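# Shelve the desk carton above its matching shelf label

## Task

Take the carton lying on the desk and set it into the row of cartons on the wall shelf. It must sit above the empty shelf label that carries its part number and cover that label completely. It must stand upright, line up with its neighbours, and have its own label turned toward the room. The other cartons must stay exactly where they were, neither moved nor rotated. The carton must not topple or rest tilted, or the task fails. It must stay in place without the robot holding it at the end.

## Robot and tools

ROBOT. A Hello Robot Stretch 3 with one arm. It has a two-wheel base (0.33 m long, 0.34 m wide), a lift that slides up a mast, and a telescoping arm that reaches out to the robot's RIGHT side. It also has a wrist with yaw, pitch and roll, a two-finger gripper, and a head with pan and tilt. The arm cannot move forward or back, so the base has to drive to move the gripper along the robot's length. The base cannot slide sideways. Spinning in place pivots about the point between the drive wheels, 0.05 m behind the front edge. With the arm in and the wrist folded, this sweeps a radius of 0.28 m. An unfolded, level gripper reaches beyond that circle. In this task each finger pad squeezes with no more than about 25 N.

CAMERAS. head_camera (896x504) and nav_camera (fisheye, 672x504) are both on the head and follow head_pan_rad and head_tilt_rad. wrist_camera (644x364) rides on the gripper. Each execute_actions result carries one image per camera, always in that same order, taken when the call ends.

FRAMES. The base frame has its origin on the floor midway between the drive wheels, with x forward, y left and z up. hand_pose is reported in this frame, at the point where the closed fingertips meet. With all wrist joints at 0, its x axis points up, y points back along the arm toward the mast, and z points to the rear. Odometry is the base frame as it stood at the start. Heading runs from -3.142 to 3.142 and is positive to the left.

execute_actions takes {"actions": [...]}. The actions run in order, and an empty list just reports the current state. Each action may hold "robot", "steps" (1 to 450 control steps at 30 per second, default 1) and "until". The value of "robot" is one of three things: a single command, a list of up to 8 commands run in sequence (a {"pause_s": s} entry, s at most 15, waits), or {"stop": true}, which brakes everything and clears the queue. A command may contain:
- "base": exactly one key. {"translate_m": d} is a relative drive in metres from where the base is when that command begins, forward positive, |d| at most 1. {"rotate_rad": a} is a relative turn in radians, left (counter-clockwise from above) positive, |a| at most 3.2.
- "joints": absolute targets, by name. Any joint left out keeps its current target. lift_m 0 to 1.1 (arm height). arm_m 0 to 0.52 (extension). wrist_yaw_rad -1.345 to 4.42: 0 points along the arm, positive swings toward the front, 3.0 is folded over the base. wrist_pitch_rad -1.57 to 0.451: 0 is level, negative tips the fingertips down. wrist_roll_rad -2.911 to 2.911: at 0 the fingers sit side by side and level. gripper_m -0.089 to 0.179, larger is wider; the real gap is 0.007 m smaller near closed, 0.025 m smaller fully open, and 0 below 0.007. head_pan_rad -3.953 to 1.73: 0 looks forward, positive turns left, -1.57 looks along the arm. head_tilt_rad -1.53 to 0.419: negative looks down.
- "contact_limits": {"arm_m": e}, an effort percentage from 1 to 100 at which the arm halts. Lower values are gentler. It applies until the next arm_m command.
Base and joint motions in one command start together and keep going across later actions. A new command takes effect immediately: named joints retarget, and any older queue is discarded. If any number is out of range, the whole call is rejected and nothing in it runs.

UNTIL. {"robot": {"status": "ended"}} with steps 450 waits until nothing is moving and no queue is running. Individual fields can also be tested, e.g. {"robot": {"lift_m": [">", 0.3], "base_status": ["!=", "moving"]}}. The operators are = != < <= > >=. Compare with ranges rather than "=", because readings print to three decimals and translate/rotate values to four. {"any": {"status": "ended"}} fires when the first motion ends.

zoom_image: {"camera": name, "region": [x0, y0, x1, y1]} in pixels of that camera's latest image, with (0,0) at the top left and at most 504x504. It returns a finer view of that area.

finished_scene: {"scene": n}, the number of the scene to close. This is final. Call it only once every motion has stopped and the carton rests on its own.

RESULT LINES. base_status shows progress in brackets (moved so far of goal). joint_goals and joint_status are given per joint. Status words are: moving, done (within tolerance), off_target (came to rest short, may still push), contact_stop (the joint met resistance and went slack), time_out, stopped, not_commanded, torque_fault (a wrist servo shut off for 10 s and goes limp). measured_speeds gives encoder speeds. The line "refusals=... queue=... queue_left=..." also appears. "refused:" and "dropped:" lines name the failing command, counted from 0. on_its_own appears when the robot altered a goal, a joint is slack or off, an effort at rest is abnormal, or base_tilt has drifted by 3 degrees or more. lidar_m gives 12 ranges in 30-degree sectors, starting straight ahead and going counter-clockwise, in a plane 0.17 m above the floor. wrist_depth_mm and head_depth_mm are 7x7 grids of median depth. motor_effort is in percent, with the peak in brackets; it is noisy and biased. base_tilt is in degrees, forward and right positive.

SPEED. Full base speed (0.30 m/s, 1.9 rad/s) needs lift_m under 0.30, arm_m under 0.03 and wrist_yaw_rad above 2.54. Otherwise the base is limited to 0.10 m/s and 0.63 rad/s.

GRIPPING. To hold, command gripper_m below the carton's width; lower squeezes harder, but the stall guard may then ease off. To let go, open to at least 0.02 above the value where the pads first touched. Neither the reading nor "done" proves the object is held, so check with the cameras. Send a new value to re-squeeze.

SAFETY. Fold or unfold the wrist only with lift_m between 0.32 and 0.95, wrist_pitch_rad -0.4 and roll near 0. Once folded, the lift may go down to 0.25. With yaw below -0.4, keep pitch at -0.5 or lower. Pushing against something rigid with the gripper higher than about 0.45 m can tip the robot, and pushing a second time after a contact_stop makes tipping more likely. Do not drive while gripping or pressing on something fixed. If the base snags, reverse the last move in small steps. If the robot leans, free the gripper, and if it stays tipped, lower the lift to about 0.2. Avoid dropping, slamming or shoving cartons, and avoid nudging the neighbouring ones. Wait for every motion to end before finishing.

Each tool is called by a JSON object that holds its "op" and its "data".

## Session

{"op": "execute_actions", "data": {"actions": []}}

Scene clock: 0.00 s.
robot.base_odometry: x=+0.000 y=+0.000 heading=+0.000 (m, m, rad; robot's odometry frame)
robot.turned_by_wheels: +0.000 (rad since the last result)
robot.turned_by_imu: +0.000 (rad since the last result)
robot.base_tilt: forward=+0.5 right=+0.3 (deg)
robot.lidar_m: 1.37 1.38 1.63 1.54 1.95 1.90 2.40 2.04 2.51 2.76 2.50 1.53
robot.head_depth_mm: 1400 1422 1440 1464 1472 1492 1516 / 1363 1376 1395 1421 1437 1450 1481 / 1329 1354 1366 1387 1406 1423 1439 / 1305 1322 1342 1351 1372 1386 1402 / 1276 1299 1302 1324 1341 1363 1381 / 1252 1264 1277 1292 1308 1323 1343 / 1224 1242 1254 1267 1280 1295 1309
robot.base_status: not_commanded
robot.joint_positions: lift_m=+0.455 arm_m=+0.001 wrist_yaw_rad=+3.126 wrist_pitch_rad=-0.464 wrist_roll_rad=+0.000 gripper_m=+0.037 head_pan_rad=-0.003 head_tilt_rad=+0.001
robot.joint_goals: lift_m=+0.455 arm_m=+0.001 wrist_yaw_rad=+3.126 wrist_pitch_rad=-0.464 wrist_roll_rad=+0.000 gripper_m=+0.037 head_pan_rad=-0.003 head_tilt_rad=+0.001
robot.joint_status: lift_m=not_commanded arm_m=not_commanded wrist_yaw_rad=not_commanded wrist_pitch_rad=not_commanded wrist_roll_rad=not_commanded gripper_m=not_commanded head_pan_rad=not_commanded head_tilt_rad=not_commanded
robot.measured_speeds: translate_m=+0.000 rotate_rad=+0.000 lift_m=+0.000 arm_m=+0.000 wrist_yaw_rad=+0.000 wrist_pitch_rad=+0.000 wrist_roll_rad=+0.000 head_pan_rad=+0.000 head_tilt_rad=+0.000
robot: refusals=0 queue=idle queue_left=0
robot.motor_effort: left_wheel=+1 right_wheel=+0 lift_m=+24 arm_m=+0 wrist_yaw_rad=-1 wrist_pitch_rad=+5 wrist_roll_rad=+0 gripper_m=+0 head_pan_rad=+0 head_tilt_rad=+2 (%)
robot.hand_pose: x=-0.0179 y=+0.0723 z=+0.4577 quat_wxyz=(+0.168, +0.689, +0.157, +0.687) (m; robot's base frame)
robot.wrist_depth_mm: - - - - - - - / - - - - - - - / - - - - - - - / 949 973 950 944 949 945 916 / 809 783 799 803 802 775 771 / 683 679 691 691 647 659 660 / 610 604 - - 587 584 573
pictures: head_camera (sideways: a quarter turn clockwise sets it upright), nav_camera (sideways: a quarter turn counterclockwise sets it upright), wrist_camera
Images, in order (width x height): head_camera 896x504, nav_camera 672x504, wrist_camera 644x364.

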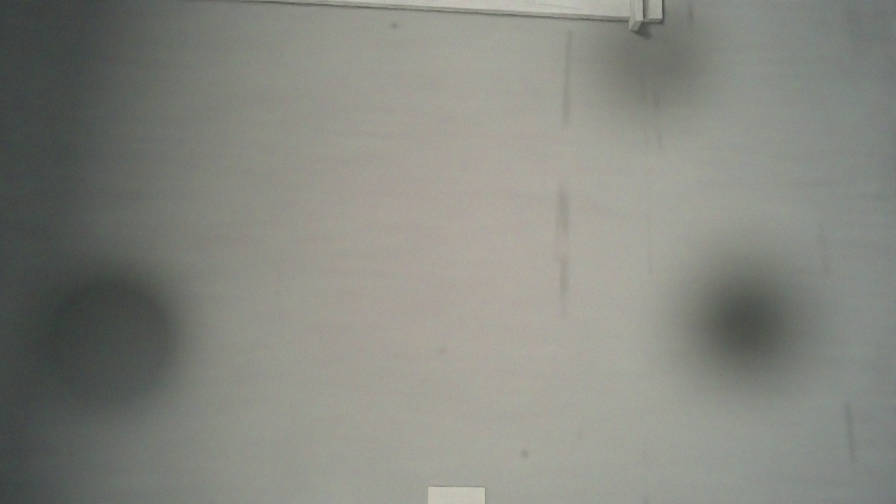

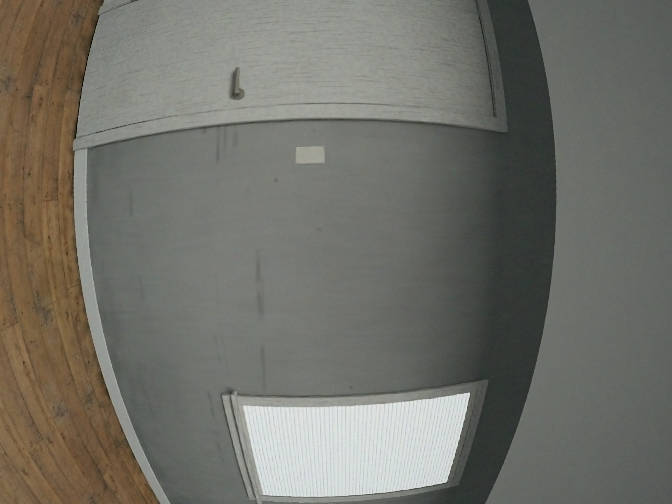

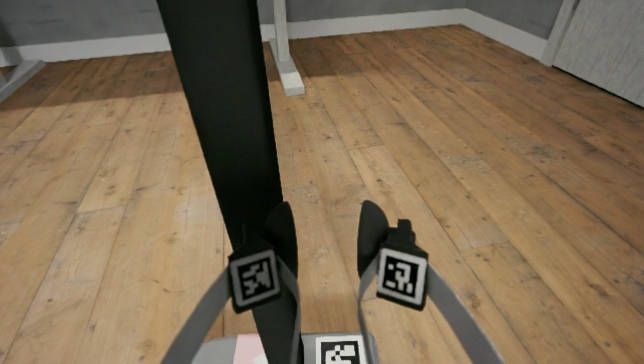

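Desk is to the left. Look around.

{"op": "execute_actions", "data": {"actions": [{"robot":{"joints":{"head_pan_rad":1.7,"head_tilt_rad":-0.35}},"steps":150,"until":{"robot":{"status":"ended"}}}]}}

{"op": "execute_actions", "data": {"actions": [{"robot":{"joints":{"head_pan_rad":-2.4,"head_tilt_rad":-0.3}},"steps":200,"until":{"robot":{"status":"ended"}}}]}}

Scene clock: 4.13 s.
robot.base_odometry: x=+0.000 y=+0.000 heading=+0.000 (m, m, rad; robot's odometry frame)
robot.turned_by_wheels: +0.000 (rad since the last result)
robot.turned_by_imu: +0.000 (rad since the last result)
robot.base_tilt: forward=+0.4 right=-0.1 (deg)
robot.lidar_m: 1.37 1.38 1.64 1.54 1.95 1.89 2.39 2.04 2.52 2.76 2.50 1.54
robot.head_depth_mm: 1724 1858 2018 2198 2295 1731 1383 / 1717 1860 2004 2160 2294 1724 1381 / 1709 1836 1985 2110 2262 1712 1379 / 1698 1827 1961 1614 2157 1696 1370 / 1688 1795 1961 1597 2223 1696 1371 / 1664 1812 1932 1583 2210 1702 1363 / 1671 1785 1914 1355 2212 - -
robot.base_status: not_commanded
robot.joint_positions: lift_m=+0.455 arm_m=+0.001 wrist_yaw_rad=+3.126 wrist_pitch_rad=-0.464 wrist_roll_rad=+0.000 gripper_m=+0.037 head_pan_rad=+1.693 head_tilt_rad=-0.345
robot.joint_goals: lift_m=+0.455 arm_m=+0.001 wrist_yaw_rad=+3.126 wrist_pitch_rad=-0.464 wrist_roll_rad=+0.000 gripper_m=+0.037 head_pan_rad=+1.700 head_tilt_rad=-0.350
robot.joint_status: lift_m=not_commanded arm_m=not_commanded wrist_yaw_rad=not_commanded wrist_pitch_rad=not_commanded wrist_roll_rad=not_commanded gripper_m=not_commanded head_pan_rad=done head_tilt_rad=done
robot.measured_speeds: translate_m=+0.000 rotate_rad=+0.000 lift_m=+0.000 arm_m=+0.000 wrist_yaw_rad=+0.000 wrist_pitch_rad=+0.000 wrist_roll_rad=+0.000 head_pan_rad=+0.000 head_tilt_rad=+0.000
robot: refusals=0 queue=done queue_left=0
robot.motor_effort: left_wheel=+1(1) right_wheel=+0(1) lift_m=+25(25) arm_m=+0(0) wrist_yaw_rad=+0(0) wrist_pitch_rad=+5(5) wrist_roll_rad=+0(1) gripper_m=-1(0) head_pan_rad=+3(41) head_tilt_rad=-2(19) (%)
robot.hand_pose: x=-0.0179 y=+0.0723 z=+0.4577 quat_wxyz=(+0.168, +0.689, +0.157, +0.687) (m; robot's base frame)
robot.wrist_depth_mm: - - - - - - - / - - - - - - - / - - - - - - - / 992 991 951 950 941 926 923 / 799 813 824 786 816 773 770 / 678 682 701 682 652 670 661 / 604 610 - - 580 583 582
pictures: head_camera (sideways: a quarter turn clockwise sets it upright), nav_camera (sideways: a quarter turn counterclockwise sets it upright), wrist_camera
Images, in order (width x height): head_camera 896x504, nav_camera 672x504, wrist_camera 644x364.

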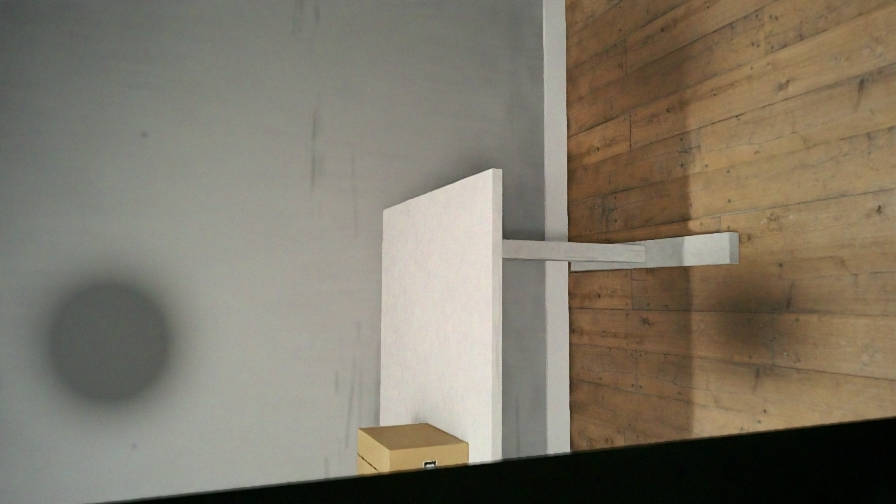

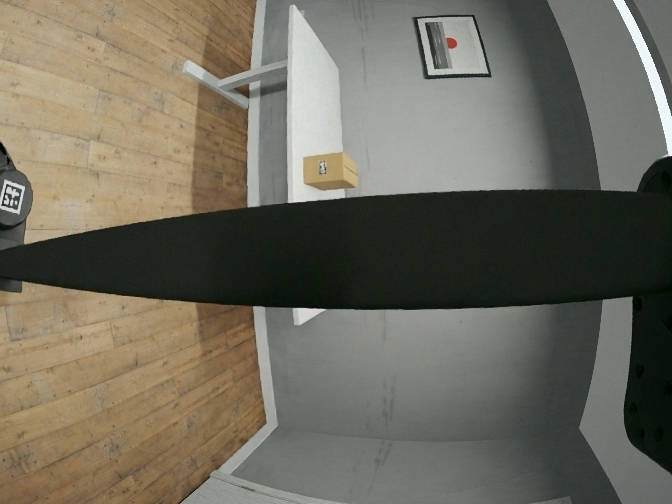

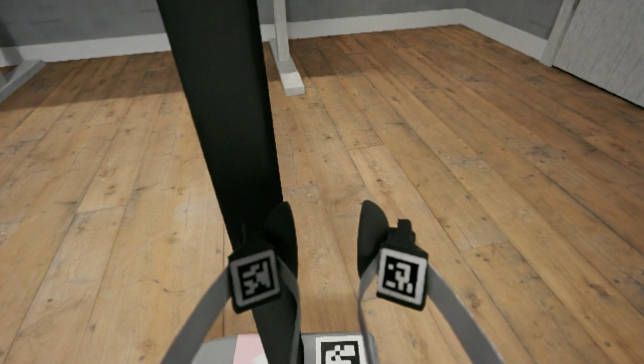

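Scene clock: 6.40 s.
robot.base_odometry: x=+0.000 y=+0.000 heading=+0.000 (m, m, rad; robot's odometry frame)
robot.turned_by_wheels: +0.000 (rad since the last result)
robot.turned_by_imu: +0.000 (rad since the last result)
robot.base_tilt: forward=+0.5 right=+0.2 (deg)
robot.lidar_m: 1.37 1.38 1.63 1.54 1.94 1.89 2.39 2.04 2.52 2.76 2.50 1.54
robot.head_depth_mm: 2051 2161 2262 2307 2222 1802 1433 / 2155 2294 2437 2410 2316 1794 1431 / 2291 2426 2575 2535 2393 1789 1411 / 2443 2599 2767 2790 2408 1785 1412 / 2605 2763 2976 3125 2362 1782 1403 / 2778 3012 3211 3323 2381 1763 1408 / 2883 3089 3295 3332 2355 1747 1392
robot.base_status: not_commanded
robot.joint_positions: lift_m=+0.455 arm_m=+0.001 wrist_yaw_rad=+3.126 wrist_pitch_rad=-0.464 wrist_roll_rad=+0.000 gripper_m=+0.037 head_pan_rad=-2.393 head_tilt_rad=-0.310
robot.joint_goals: lift_m=+0.455 arm_m=+0.001 wrist_yaw_rad=+3.126 wrist_pitch_rad=-0.464 wrist_roll_rad=+0.000 gripper_m=+0.037 head_pan_rad=-2.400 head_tilt_rad=-0.300
robot.joint_status: lift_m=not_commanded arm_m=not_commanded wrist_yaw_rad=not_commanded wrist_pitch_rad=not_commanded wrist_roll_rad=not_commanded gripper_m=not_commanded head_pan_rad=done head_tilt_rad=done
robot.measured_speeds: translate_m=+0.000 rotate_rad=+0.000 lift_m=+0.000 arm_m=+0.000 wrist_yaw_rad=+0.000 wrist_pitch_rad=+0.000 wrist_roll_rad=+0.000 head_pan_rad=+0.000 head_tilt_rad=+0.000
robot: refusals=0 queue=done queue_left=0
robot.motor_effort: left_wheel=+1(1) right_wheel=-1(1) lift_m=+24(24) arm_m=+0(0) wrist_yaw_rad=+0(0) wrist_pitch_rad=+5(5) wrist_roll_rad=+1(0) gripper_m=-1(0) head_pan_rad=-3(38) head_tilt_rad=+4(10) (%)
robot.hand_pose: x=-0.0179 y=+0.0723 z=+0.4577 quat_wxyz=(+0.168, +0.689, +0.157, +0.687) (m; robot's base frame)
robot.wrist_depth_mm: - - - - - - - / - - - - - - - / - - - - - - - / 981 977 957 947 922 912 915 / 822 796 787 786 812 769 768 / 701 694 696 681 646 653 656 / 598 602 - - 595 589 574
pictures: head_camera (sideways: a quarter turn clockwise sets it upright), nav_camera (sideways: a quarter turn counterclockwise sets it upright), wrist_camera
Images, in order (width x height): head_camera 896x504, nav_camera 672x504, wrist_camera 644x364.

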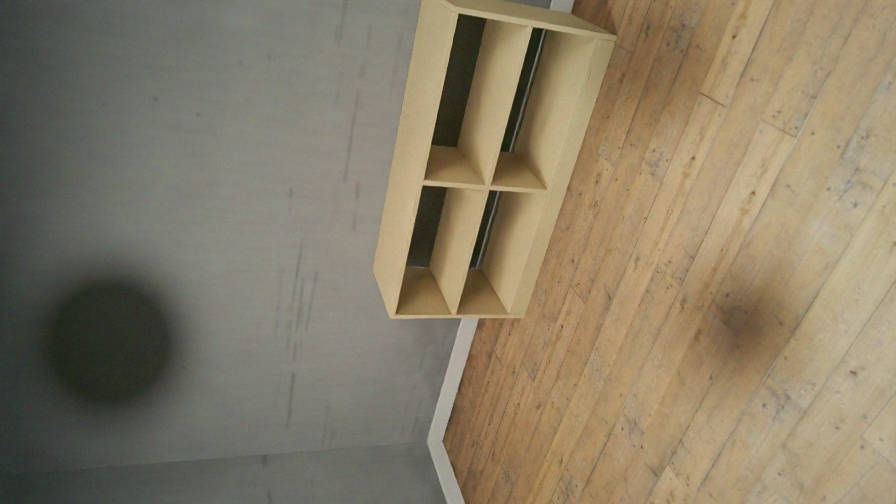

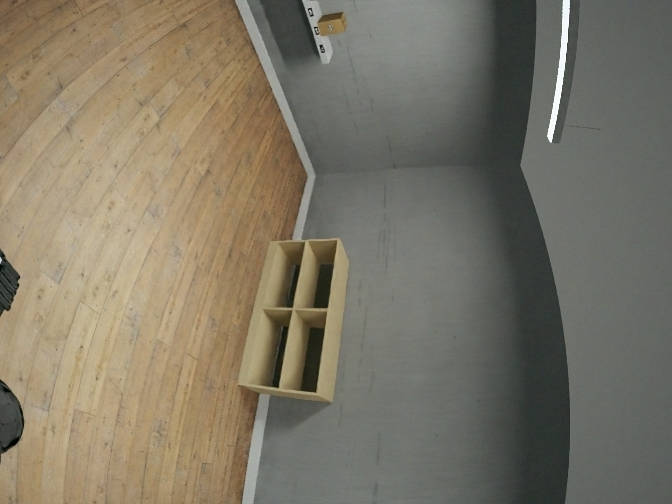

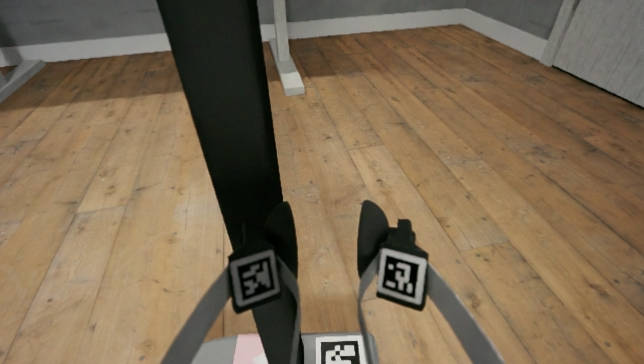

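{"op": "execute_actions", "data": {"actions": [{"robot":[{"joints":{"lift_m":0.27,"head_pan_rad":-1.5,"head_tilt_rad":-0.2}}],"steps":200,"until":{"robot":{"status":"ended"}}}]}}

{"op": "execute_actions", "data": {"actions": [{"robot":[{"base":{"rotate_rad":2.277},"joints":{"head_pan_rad":-1.57,"head_tilt_rad":-0.6}},{"base":{"translate_m":0.74}},{"base":{"rotate_rad":1.065}},{"joints":{"lift_m":0.8}},{"joints":{"wrist_yaw_rad":0,"gripper_m":0.179}}],"steps":450,"until":{"robot":{"status":"ended"}}}]}}

Scene clock: 17.73 s.
robot.base_odometry: x=+0.000 y=+0.000 heading=+0.000 (m, m, rad; robot's odometry frame)
robot.turned_by_wheels: +0.000 (rad since the last result)
robot.turned_by_imu: +0.000 (rad since the last result)
robot.base_tilt: forward=+0.5 right=+0.2 (deg)
robot.lidar_m: 1.37 1.38 1.63 1.54 1.95 1.89 2.39 2.04 2.51 2.75 2.49 1.54
robot.head_depth_mm: 2522 2675 2802 2985 2931 2027 1561 / 2480 2600 2750 2931 2913 2032 1564 / 2460 2592 2737 2822 2891 2009 1550 / 2425 2518 2686 2801 2869 2013 1552 / 2393 2521 2651 2745 2840 2006 1535 / 2374 2476 2611 2753 2811 1990 1528 / 2348 2447 2583 2681 2808 1959 1521
robot.base_status: not_commanded
robot.joint_positions: lift_m=+0.271 arm_m=+0.001 wrist_yaw_rad=+3.126 wrist_pitch_rad=-0.464 wrist_roll_rad=+0.000 gripper_m=+0.037 head_pan_rad=-1.507 head_tilt_rad=-0.211
robot.joint_goals: lift_m=+0.270 arm_m=+0.001 wrist_yaw_rad=+3.126 wrist_pitch_rad=-0.464 wrist_roll_rad=+0.000 gripper_m=+0.037 head_pan_rad=-1.500 head_tilt_rad=-0.200
robot.joint_status: lift_m=done arm_m=not_commanded wrist_yaw_rad=not_commanded wrist_pitch_rad=not_commanded wrist_roll_rad=not_commanded gripper_m=not_commanded head_pan_rad=done head_tilt_rad=done
robot.measured_speeds: translate_m=+0.000 rotate_rad=+0.000 lift_m=+0.000 arm_m=+0.000 wrist_yaw_rad=+0.000 wrist_pitch_rad=+0.000 wrist_roll_rad=+0.000 head_pan_rad=+0.000 head_tilt_rad=+0.000
robot: refusals=0 queue=done queue_left=0
robot.motor_effort: left_wheel=+1(1) right_wheel=+0(0) lift_m=+11(24) arm_m=+0(0) wrist_yaw_rad=-1(0) wrist_pitch_rad=+5(5) wrist_roll_rad=+1(1) gripper_m=-1(0) head_pan_rad=+3(39) head_tilt_rad=+3(13) (%)
robot.hand_pose: x=-0.0179 y=+0.0723 z=+0.2733 quat_wxyz=(+0.168, +0.689, +0.157, +0.687) (m; robot's base frame)
robot.wrist_depth_mm: - - - - - - - / - - - - - - - / 832 822 - 793 784 769 770 / 652 652 668 642 627 620 625 / 556 548 556 555 541 531 524 / 466 - - - - 449 454 / - - - - 396 392 396
pictures: head_camera (sideways: a quarter turn clockwise sets it upright), nav_camera (sideways: a quarter turn counterclockwise sets it upright), wrist_camera
Images, in order (width x height): head_camera 896x504, nav_camera 672x504, wrist_camera 644x364.

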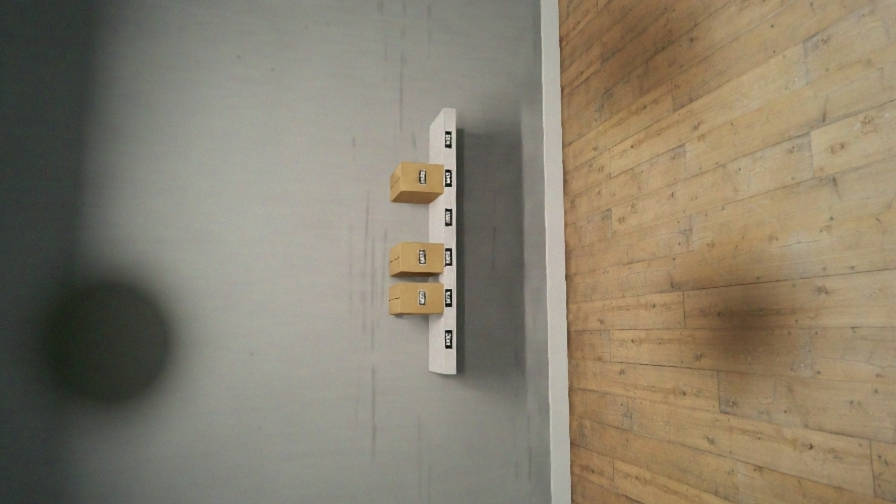

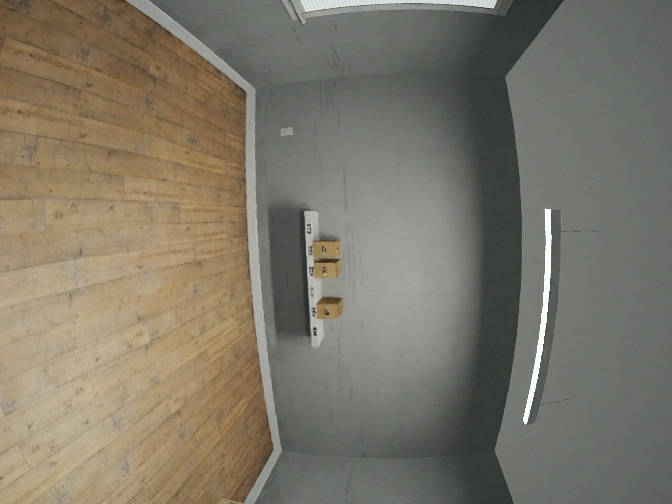

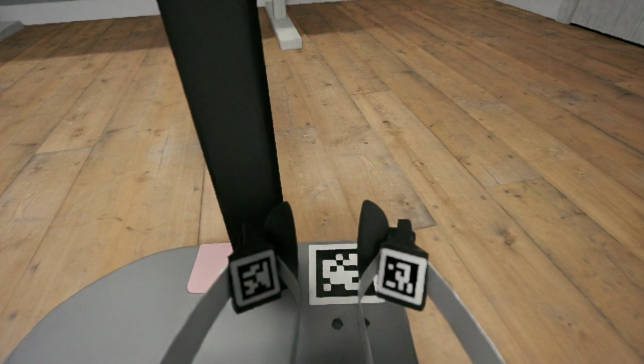

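Scene clock: 32.73 s.
robot.base_odometry: x=-0.480 y=+0.563 heading=-2.941 (m, m, rad; robot's odometry frame)
robot.turned_by_wheels: +3.342 (rad since the last result)
robot.turned_by_imu: +3.383 (rad since the last result)
robot.base_tilt: forward=+0.6 right=+0.3 (deg)
robot.lidar_m: 2.04 1.93 2.74 3.39 2.47 1.79 1.70 1.76 1.01 1.36 1.16 1.91
robot.head_depth_mm: 1119 1251 1329 965 808 1372 1248 / 1126 1258 1321 963 809 1406 - / 1124 1258 1306 924 826 1394 1244 / 1129 1261 891 763 826 1391 1267 / 1133 1268 1294 912 821 1395 - / 1135 1265 1272 941 815 1386 1182 / 1137 1273 1275 937 813 1375 1181
robot.base_status: done (rotate_rad +1.0649 of +1.0650)
robot.joint_positions: lift_m=+0.799 arm_m=+0.001 wrist_yaw_rad=+3.011 wrist_pitch_rad=-0.464 wrist_roll_rad=+0.000 gripper_m=+0.046 head_pan_rad=-1.563 head_tilt_rad=-0.593
robot.joint_goals: lift_m=+0.800 arm_m=+0.001 wrist_yaw_rad=+0.000 wrist_pitch_rad=-0.464 wrist_roll_rad=+0.000 gripper_m=+0.179 head_pan_rad=-1.570 head_tilt_rad=-0.600
robot.joint_status: lift_m=done arm_m=not_commanded wrist_yaw_rad=moving wrist_pitch_rad=not_commanded wrist_roll_rad=not_commanded gripper_m=moving head_pan_rad=done head_tilt_rad=done
robot.measured_speeds: translate_m=+0.000 rotate_rad=+0.000 lift_m=+0.000 arm_m=+0.000 wrist_yaw_rad=-0.789 wrist_pitch_rad=+0.000 wrist_roll_rad=+0.000 head_pan_rad=+0.000 head_tilt_rad=+0.000
robot: refusals=0 queue=running queue_left=0
robot.motor_effort: left_wheel=-1(6) right_wheel=+3(15) lift_m=+38(39) arm_m=-1(1) wrist_yaw_rad=-2(6) wrist_pitch_rad=+5(5) wrist_roll_rad=+1(0) gripper_m=+98(100) head_pan_rad=-3(10) head_tilt_rad=-3(23) (%)
robot.hand_pose: x=+0.0071 y=+0.0705 z=+0.8018 quat_wxyz=(+0.207, +0.697, +0.118, +0.676) (m; robot's base frame)
robot.wrist_depth_mm: - - - - - - - / - - - - - - - / - - - - - - - / - - - - - - - / - - - - - - - / - - - - - - - / 985 988 938 975 945 931 950
pictures: head_camera (sideways: a quarter turn clockwise sets it upright), nav_camera (sideways: a quarter turn counterclockwise sets it upright), wrist_camera
Images, in order (width x height): head_camera 896x504, nav_camera 672x504, wrist_camera 644x364.

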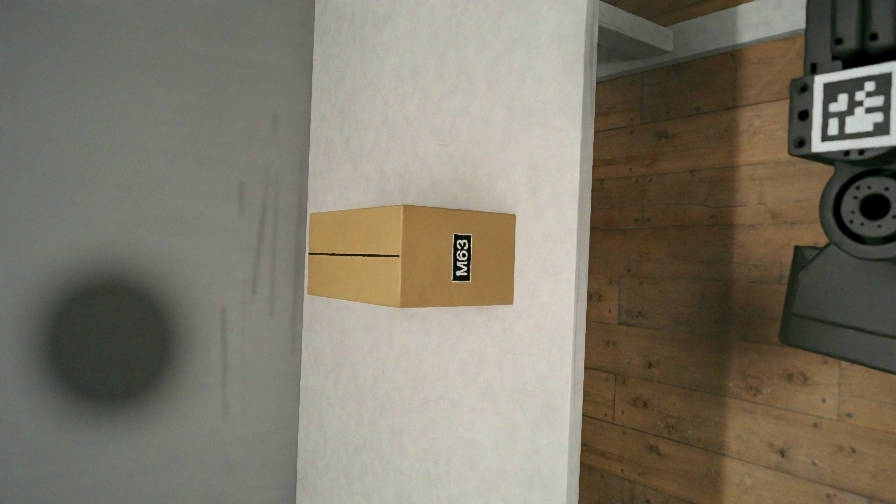

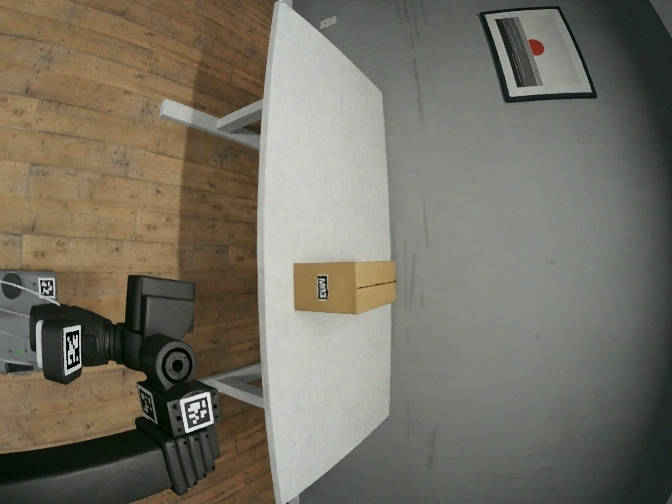

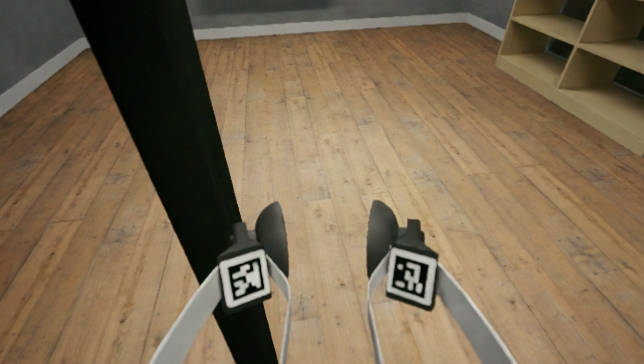

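{"op": "execute_actions", "data": {"actions": [{"steps":200,"until":{"robot":{"status":"ended"}}},{"robot":{"joints":{"wrist_pitch_rad":0,"lift_m":0.76,"wrist_yaw_rad":0}},"steps":200,"until":{"robot":{"status":"ended"}}}]}}

Scene clock: 37.53 s.
robot.base_odometry: x=-0.480 y=+0.563 heading=-2.941 (m, m, rad; robot's odometry frame)
robot.turned_by_wheels: +0.000 (rad since the last result)
robot.turned_by_imu: +0.000 (rad since the last result)
robot.base_tilt: forward=+0.5 right=+0.2 (deg)
robot.lidar_m: 2.04 1.93 2.73 3.41 2.47 1.79 1.71 1.77 1.01 1.36 1.16 1.91
robot.head_depth_mm: 1119 1256 1327 969 810 1371 1225 / 1125 1254 1319 961 802 1404 1247 / 1128 1256 1309 919 829 1439 - / 1128 1259 888 765 824 1436 - / 1130 1266 1286 908 797 1397 1183 / 1129 1264 1275 942 818 1389 1180 / 1133 1268 1270 933 814 1384 1176
robot.base_status: done (rotate_rad +1.0649 of +1.0650)
robot.joint_positions: lift_m=+0.761 arm_m=+0.001 wrist_yaw_rad=+0.003 wrist_pitch_rad=-0.025 wrist_roll_rad=+0.000 gripper_m=+0.179 head_pan_rad=-1.563 head_tilt_rad=-0.593
robot.joint_goals: lift_m=+0.760 arm_m=+0.001 wrist_yaw_rad=+0.000 wrist_pitch_rad=+0.000 wrist_roll_rad=+0.000 gripper_m=+0.179 head_pan_rad=-1.570 head_tilt_rad=-0.600
robot.joint_status: lift_m=done arm_m=not_commanded wrist_yaw_rad=done wrist_pitch_rad=done wrist_roll_rad=not_commanded gripper_m=done head_pan_rad=done head_tilt_rad=done
robot.measured_speeds: translate_m=+0.000 rotate_rad=+0.000 lift_m=+0.000 arm_m=+0.000 wrist_yaw_rad=+0.000 wrist_pitch_rad=+0.000 wrist_roll_rad=+0.000 head_pan_rad=+0.000 head_tilt_rad=+0.000
robot: refusals=0 queue=done queue_left=0
robot.motor_effort: left_wheel=-1(1) right_wheel=+3(3) lift_m=+10(37) arm_m=-1(1) wrist_yaw_rad=-3(6) wrist_pitch_rad=+8(9) wrist_roll_rad=+1(1) gripper_m=+0(100) head_pan_rad=-3(3) head_tilt_rad=-3(3) (%)
robot.hand_pose: x=-0.0208 y=-0.4016 z=+0.8690 quat_wxyz=(+0.707, +0.010, -0.707, -0.008) (m; robot's base frame)
robot.wrist_depth_mm: - - - - - - - / - - - - - - - / - - - 567 - - - / - 905 813 435 862 819 - / 572 582 508 452 535 524 521 / 408 397 399 389 389 384 395 / - - - - - - -
pictures: head_camera (sideways: a quarter turn clockwise sets it upright), nav_camera (sideways: a quarter turn counterclockwise sets it upright), wrist_camera
Images, in order (width x height): head_camera 896x504, nav_camera 672x504, wrist_camera 644x364.

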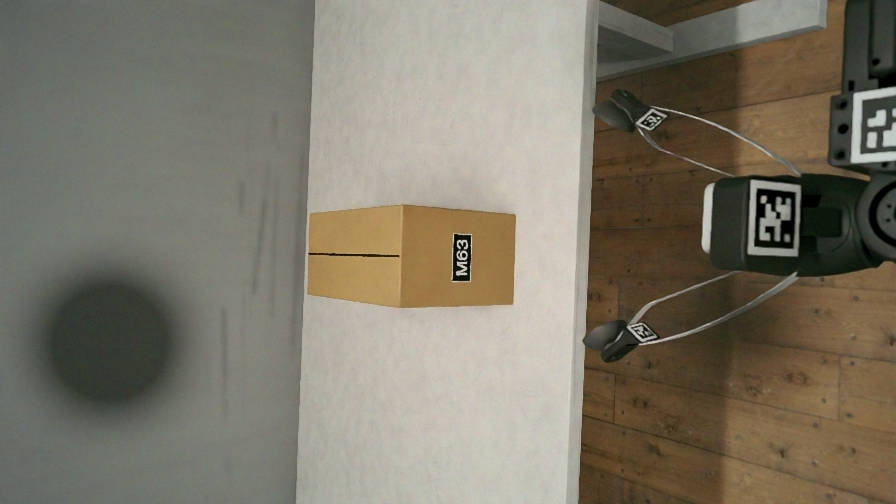

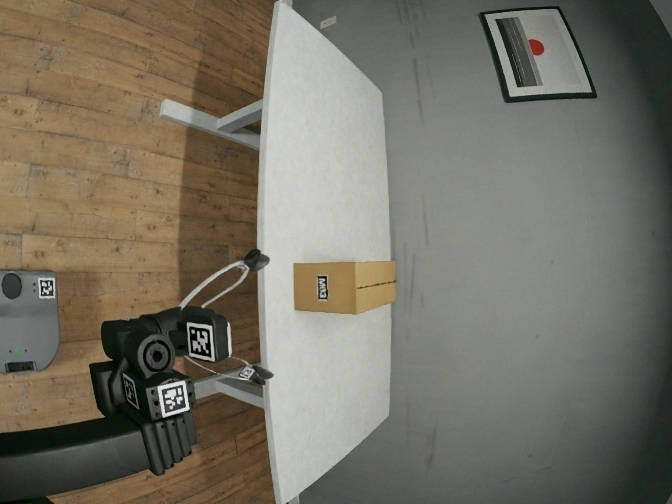

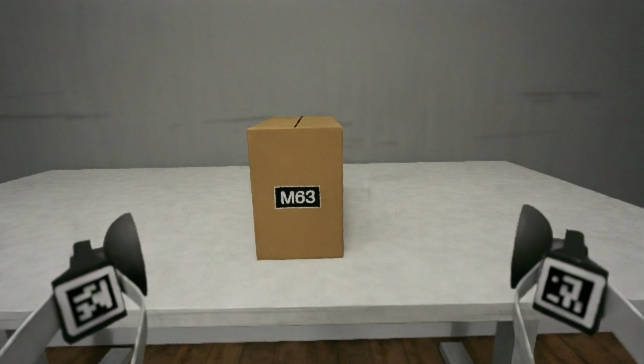

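{"op": "execute_actions", "data": {"actions": [{"robot":{"base":{"translate_m":0.042},"joints":{"lift_m":0.72,"arm_m":0.15,"wrist_pitch_rad":0.03}},"steps":200,"until":{"robot":{"status":"ended"}}}]}}

Scene clock: 43.63 s.
robot.base_odometry: x=-0.521 y=+0.555 heading=-2.941 (m, m, rad; robot's odometry frame)
robot.turned_by_wheels: +0.000 (rad since the last result)
robot.turned_by_imu: +0.000 (rad since the last result)
robot.base_tilt: forward=+0.6 right=+0.2 (deg)
robot.lidar_m: 2.00 1.90 2.26 3.39 2.53 1.83 1.75 1.81 1.03 1.36 1.13 1.91
robot.head_depth_mm: 1119 1254 1328 969 811 1385 1204 / 1125 1252 1325 968 794 - 1160 / 1121 1260 1309 797 800 - 1163 / 1128 1257 1172 779 800 1392 1185 / 1129 1265 1286 949 821 1391 1185 / 1132 1267 1281 941 818 1385 1182 / 1134 1272 1274 936 813 1378 1175
robot.base_status: done (translate_m +0.0420 of +0.0420)
robot.joint_positions: lift_m=+0.721 arm_m=+0.150 wrist_yaw_rad=+0.002 wrist_pitch_rad=+0.006 wrist_roll_rad=+0.000 gripper_m=+0.179 head_pan_rad=-1.563 head_tilt_rad=-0.593
robot.joint_goals: lift_m=+0.720 arm_m=+0.150 wrist_yaw_rad=+0.000 wrist_pitch_rad=+0.030 wrist_roll_rad=+0.000 gripper_m=+0.179 head_pan_rad=-1.570 head_tilt_rad=-0.600
robot.joint_status: lift_m=done arm_m=done wrist_yaw_rad=done wrist_pitch_rad=done wrist_roll_rad=not_commanded gripper_m=done head_pan_rad=done head_tilt_rad=done
robot.measured_speeds: translate_m=+0.000 rotate_rad=+0.000 lift_m=+0.000 arm_m=+0.000 wrist_yaw_rad=+0.000 wrist_pitch_rad=+0.000 wrist_roll_rad=+0.000 head_pan_rad=+0.000 head_tilt_rad=+0.000
robot: refusals=0 queue=done queue_left=0
robot.motor_effort: left_wheel=-1(3) right_wheel=+3(8) lift_m=+11(10) arm_m=+3(5) wrist_yaw_rad=-2(2) wrist_pitch_rad=+8(10) wrist_roll_rad=+0(0) gripper_m=+0(0) head_pan_rad=-2(3) head_tilt_rad=-4(4) (%)
robot.hand_pose: x=-0.0210 y=-0.5511 z=+0.8370 quat_wxyz=(+0.707, -0.001, -0.707, +0.003) (m; robot's base frame)
robot.wrist_depth_mm: 900 905 915 922 927 923 941 / 923 974 964 943 950 953 960 / 978 - - 260 - 980 - / 909 897 842 267 633 793 787 / 513 521 487 281 410 469 464 / 371 345 343 288 297 333 344 / 255 267 265 261 262 259 245
pictures: head_camera (sideways: a quarter turn clockwise sets it upright), nav_camera (sideways: a quarter turn counterclockwise sets it upright), wrist_camera
Images, in order (width x height): head_camera 896x504, nav_camera 672x504, wrist_camera 644x364.

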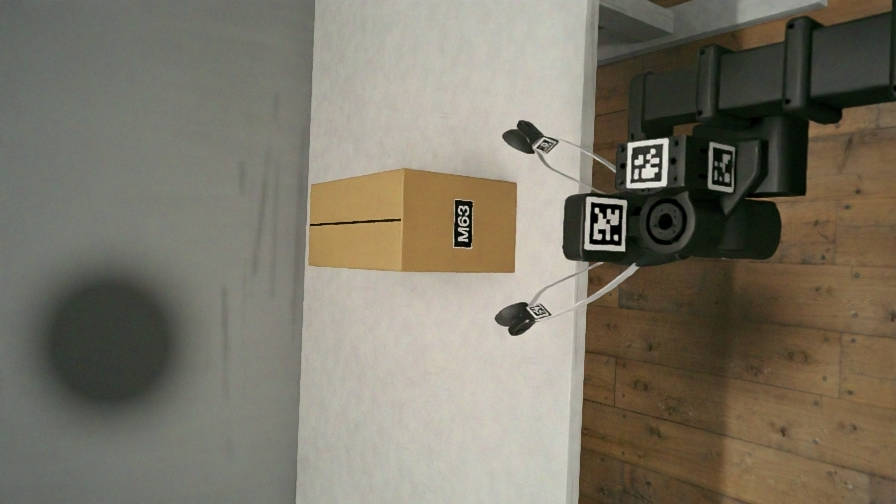

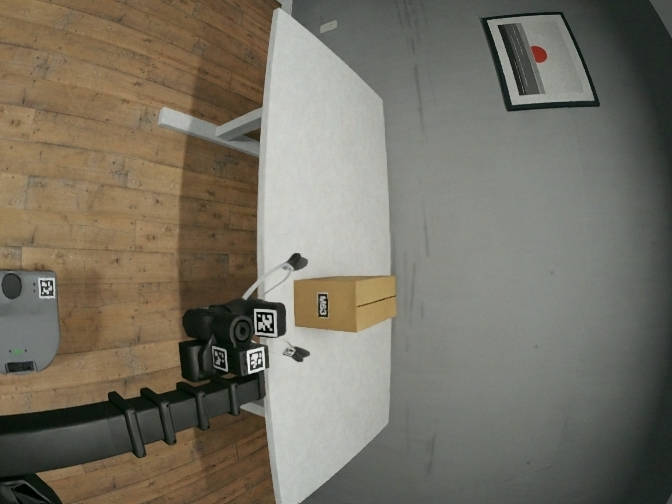

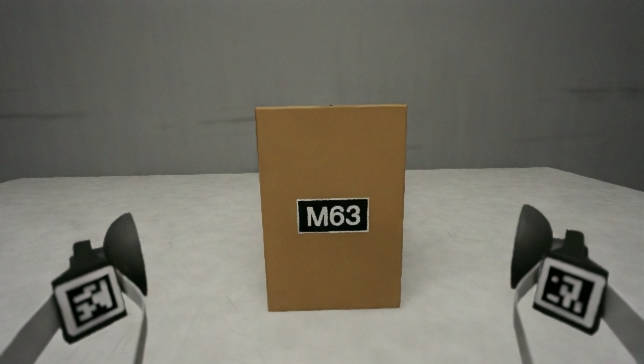

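{"op": "execute_actions", "data": {"actions": [{"robot":{"base":{"translate_m":-0.005},"joints":{"lift_m":0.705,"arm_m":0.29},"contact_limits":{"arm_m":15}},"steps":200,"until":{"robot":{"status":"ended"}}}]}}

Scene clock: 48.30 s.
robot.base_odometry: x=-0.516 y=+0.556 heading=-2.941 (m, m, rad; robot's odometry frame)
robot.turned_by_wheels: +0.000 (rad since the last result)
robot.turned_by_imu: +0.000 (rad since the last result)
robot.base_tilt: forward=+0.6 right=+0.2 (deg)
robot.lidar_m: 2.01 1.90 2.27 3.40 2.52 1.83 1.74 1.80 1.03 1.36 1.13 1.91
robot.head_depth_mm: 1122 1257 1332 965 807 1368 1220 / 1122 1257 1318 961 804 - 1187 / 1126 1266 1315 782 - 1388 1190 / 1124 1251 1175 765 823 1386 1189 / 1130 1261 1283 944 819 1389 1185 / 1133 1261 1283 940 816 1384 1178 / 1136 1270 1270 936 812 1385 1176
robot.base_status: done (translate_m -0.0050 of -0.0050)
robot.joint_positions: lift_m=+0.706 arm_m=+0.290 wrist_yaw_rad=+0.001 wrist_pitch_rad=+0.007 wrist_roll_rad=+0.000 gripper_m=+0.179 head_pan_rad=-1.563 head_tilt_rad=-0.593
robot.joint_goals: lift_m=+0.705 arm_m=+0.290 wrist_yaw_rad=+0.000 wrist_pitch_rad=+0.030 wrist_roll_rad=+0.000 gripper_m=+0.179 head_pan_rad=-1.570 head_tilt_rad=-0.600
robot.joint_status: lift_m=done arm_m=done wrist_yaw_rad=done wrist_pitch_rad=done wrist_roll_rad=not_commanded gripper_m=done head_pan_rad=done head_tilt_rad=done
robot.measured_speeds: translate_m=+0.000 rotate_rad=+0.000 lift_m=+0.000 arm_m=+0.000 wrist_yaw_rad=+0.000 wrist_pitch_rad=+0.000 wrist_roll_rad=+0.000 head_pan_rad=+0.000 head_tilt_rad=+0.000
robot: refusals=0 queue=done queue_left=0
robot.motor_effort: left_wheel=-1(4) right_wheel=+3(5) lift_m=+10(10) arm_m=+3(4) wrist_yaw_rad=-2(1) wrist_pitch_rad=+8(8) wrist_roll_rad=+1(1) gripper_m=+0(0) head_pan_rad=-3(2) head_tilt_rad=-3(3) (%)
robot.contact_limits: arm_m 15 (drawing in: default 24, maximum 38; extending or still: default 31, maximum 52)
robot.hand_pose: x=-0.0211 y=-0.6911 z=+0.8221 quat_wxyz=(+0.707, -0.002, -0.707, +0.003) (m; robot's base frame)
robot.wrist_depth_mm: 789 789 786 790 798 783 787 / 812 790 116 116 117 807 809 / 843 853 119 120 121 823 868 / 838 800 124 124 125 620 703 / 461 453 128 129 130 386 421 / 341 312 134 133 136 287 314 / 231 242 139 139 141 229 222
pictures: head_camera (sideways: a quarter turn clockwise sets it upright), nav_camera (sideways: a quarter turn counterclockwise sets it upright), wrist_camera
Images, in order (width x height): head_camera 896x504, nav_camera 672x504, wrist_camera 644x364.

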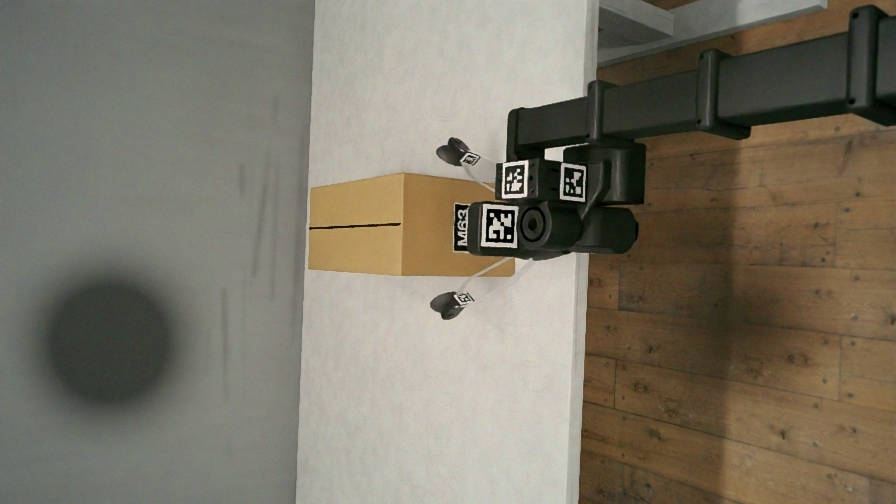

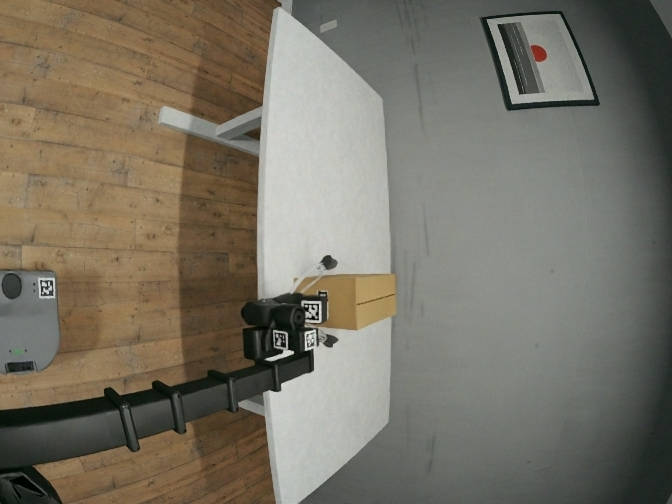

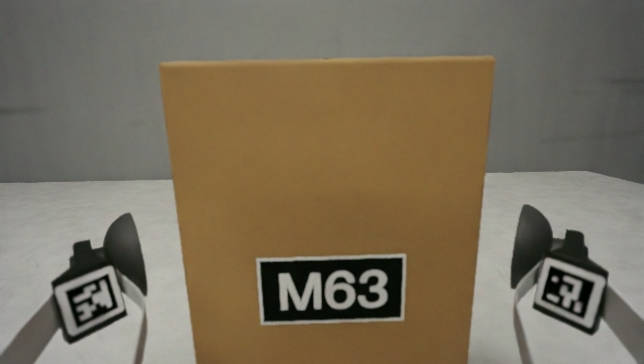

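Centered. Extend further.

{"op": "execute_actions", "data": {"actions": [{"robot":{"joints":{"arm_m":0.345},"contact_limits":{"arm_m":12}},"steps":200,"until":{"robot":{"status":"ended"}}}]}}

Scene clock: 50.77 s.
robot.base_odometry: x=-0.516 y=+0.556 heading=-2.941 (m, m, rad; robot's odometry frame)
robot.turned_by_wheels: +0.000 (rad since the last result)
robot.turned_by_imu: +0.000 (rad since the last result)
robot.base_tilt: forward=+0.5 right=+0.0 (deg)
robot.lidar_m: 2.01 1.90 2.27 3.40 2.52 1.83 1.74 1.81 1.02 1.36 1.13 1.91
robot.head_depth_mm: 1118 1252 1330 966 808 1370 1226 / 1118 1257 1313 962 818 - 1190 / 1126 1259 1309 783 1559 1403 1189 / 1131 1261 940 781 1557 1395 1182 / 1137 1271 1293 943 820 1388 1182 / 1129 1260 1280 940 815 1392 1177 / 1129 1265 1273 937 814 1375 1173
robot.base_status: done (translate_m -0.0050 of -0.0050)
robot.joint_positions: lift_m=+0.706 arm_m=+0.345 wrist_yaw_rad=+0.001 wrist_pitch_rad=+0.007 wrist_roll_rad=+0.000 gripper_m=+0.179 head_pan_rad=-1.563 head_tilt_rad=-0.593
robot.joint_goals: lift_m=+0.705 arm_m=+0.345 wrist_yaw_rad=+0.000 wrist_pitch_rad=+0.030 wrist_roll_rad=+0.000 gripper_m=+0.179 head_pan_rad=-1.570 head_tilt_rad=-0.600
robot.joint_status: lift_m=done arm_m=done wrist_yaw_rad=done wrist_pitch_rad=done wrist_roll_rad=not_commanded gripper_m=done head_pan_rad=done head_tilt_rad=done
robot.measured_speeds: translate_m=+0.000 rotate_rad=+0.000 lift_m=+0.000 arm_m=+0.000 wrist_yaw_rad=+0.000 wrist_pitch_rad=+0.000 wrist_roll_rad=+0.000 head_pan_rad=+0.000 head_tilt_rad=+0.000
robot: refusals=0 queue=done queue_left=0
robot.motor_effort: left_wheel=-1(1) right_wheel=+3(3) lift_m=+10(10) arm_m=+3(4) wrist_yaw_rad=-1(1) wrist_pitch_rad=+8(8) wrist_roll_rad=+0(0) gripper_m=+0(0) head_pan_rad=-3(3) head_tilt_rad=-3(4) (%)
robot.contact_limits: arm_m 12 (drawing in: default 24, maximum 38; extending or still: default 31, maximum 52)
robot.hand_pose: x=-0.0211 y=-0.7461 z=+0.8221 quat_wxyz=(+0.707, -0.002, -0.707, +0.003) (m; robot's base frame)
robot.wrist_depth_mm: 724 725 718 734 744 746 747 / 742 89 89 90 90 91 777 / 768 92 92 93 94 94 819 / 782 96 96 96 97 98 703 / 462 99 99 100 101 101 447 / 338 103 103 104 105 105 313 / 231 223 107 108 108 111 221
pictures: head_camera (sideways: a quarter turn clockwise sets it upright), nav_camera (sideways: a quarter turn counterclockwise sets it upright), wrist_camera
Images, in order (width x height): head_camera 896x504, nav_camera 672x504, wrist_camera 644x364.

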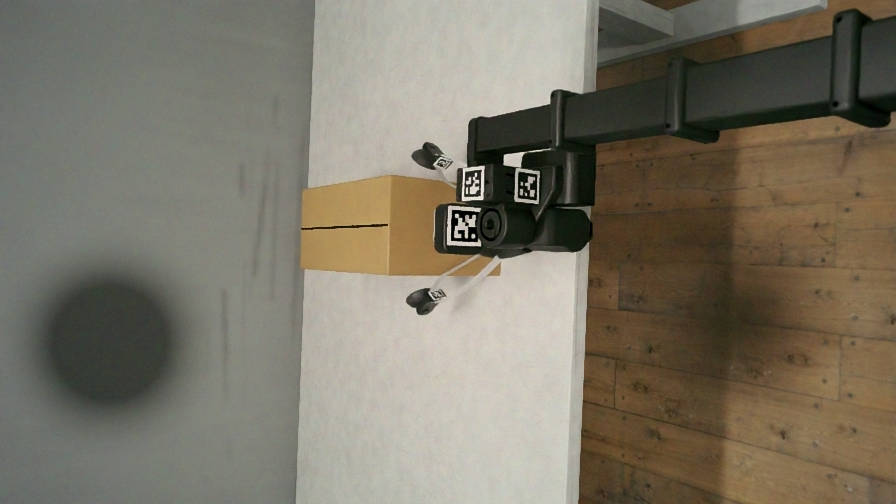

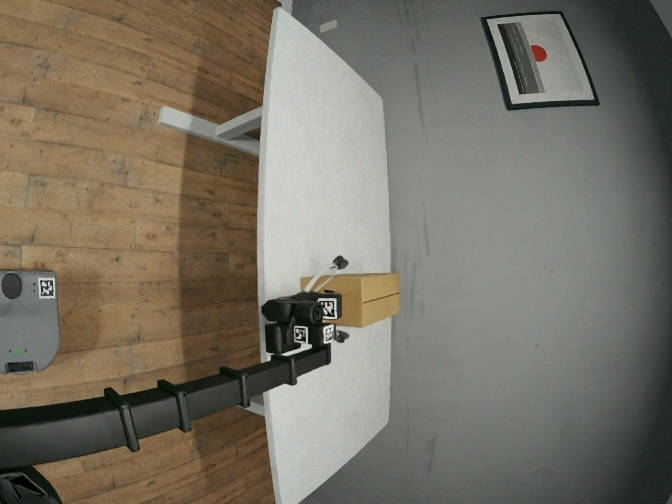

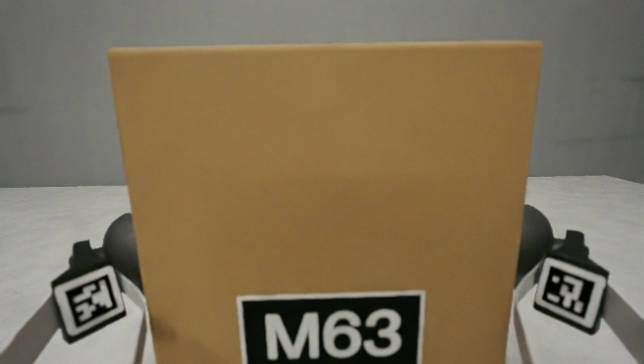

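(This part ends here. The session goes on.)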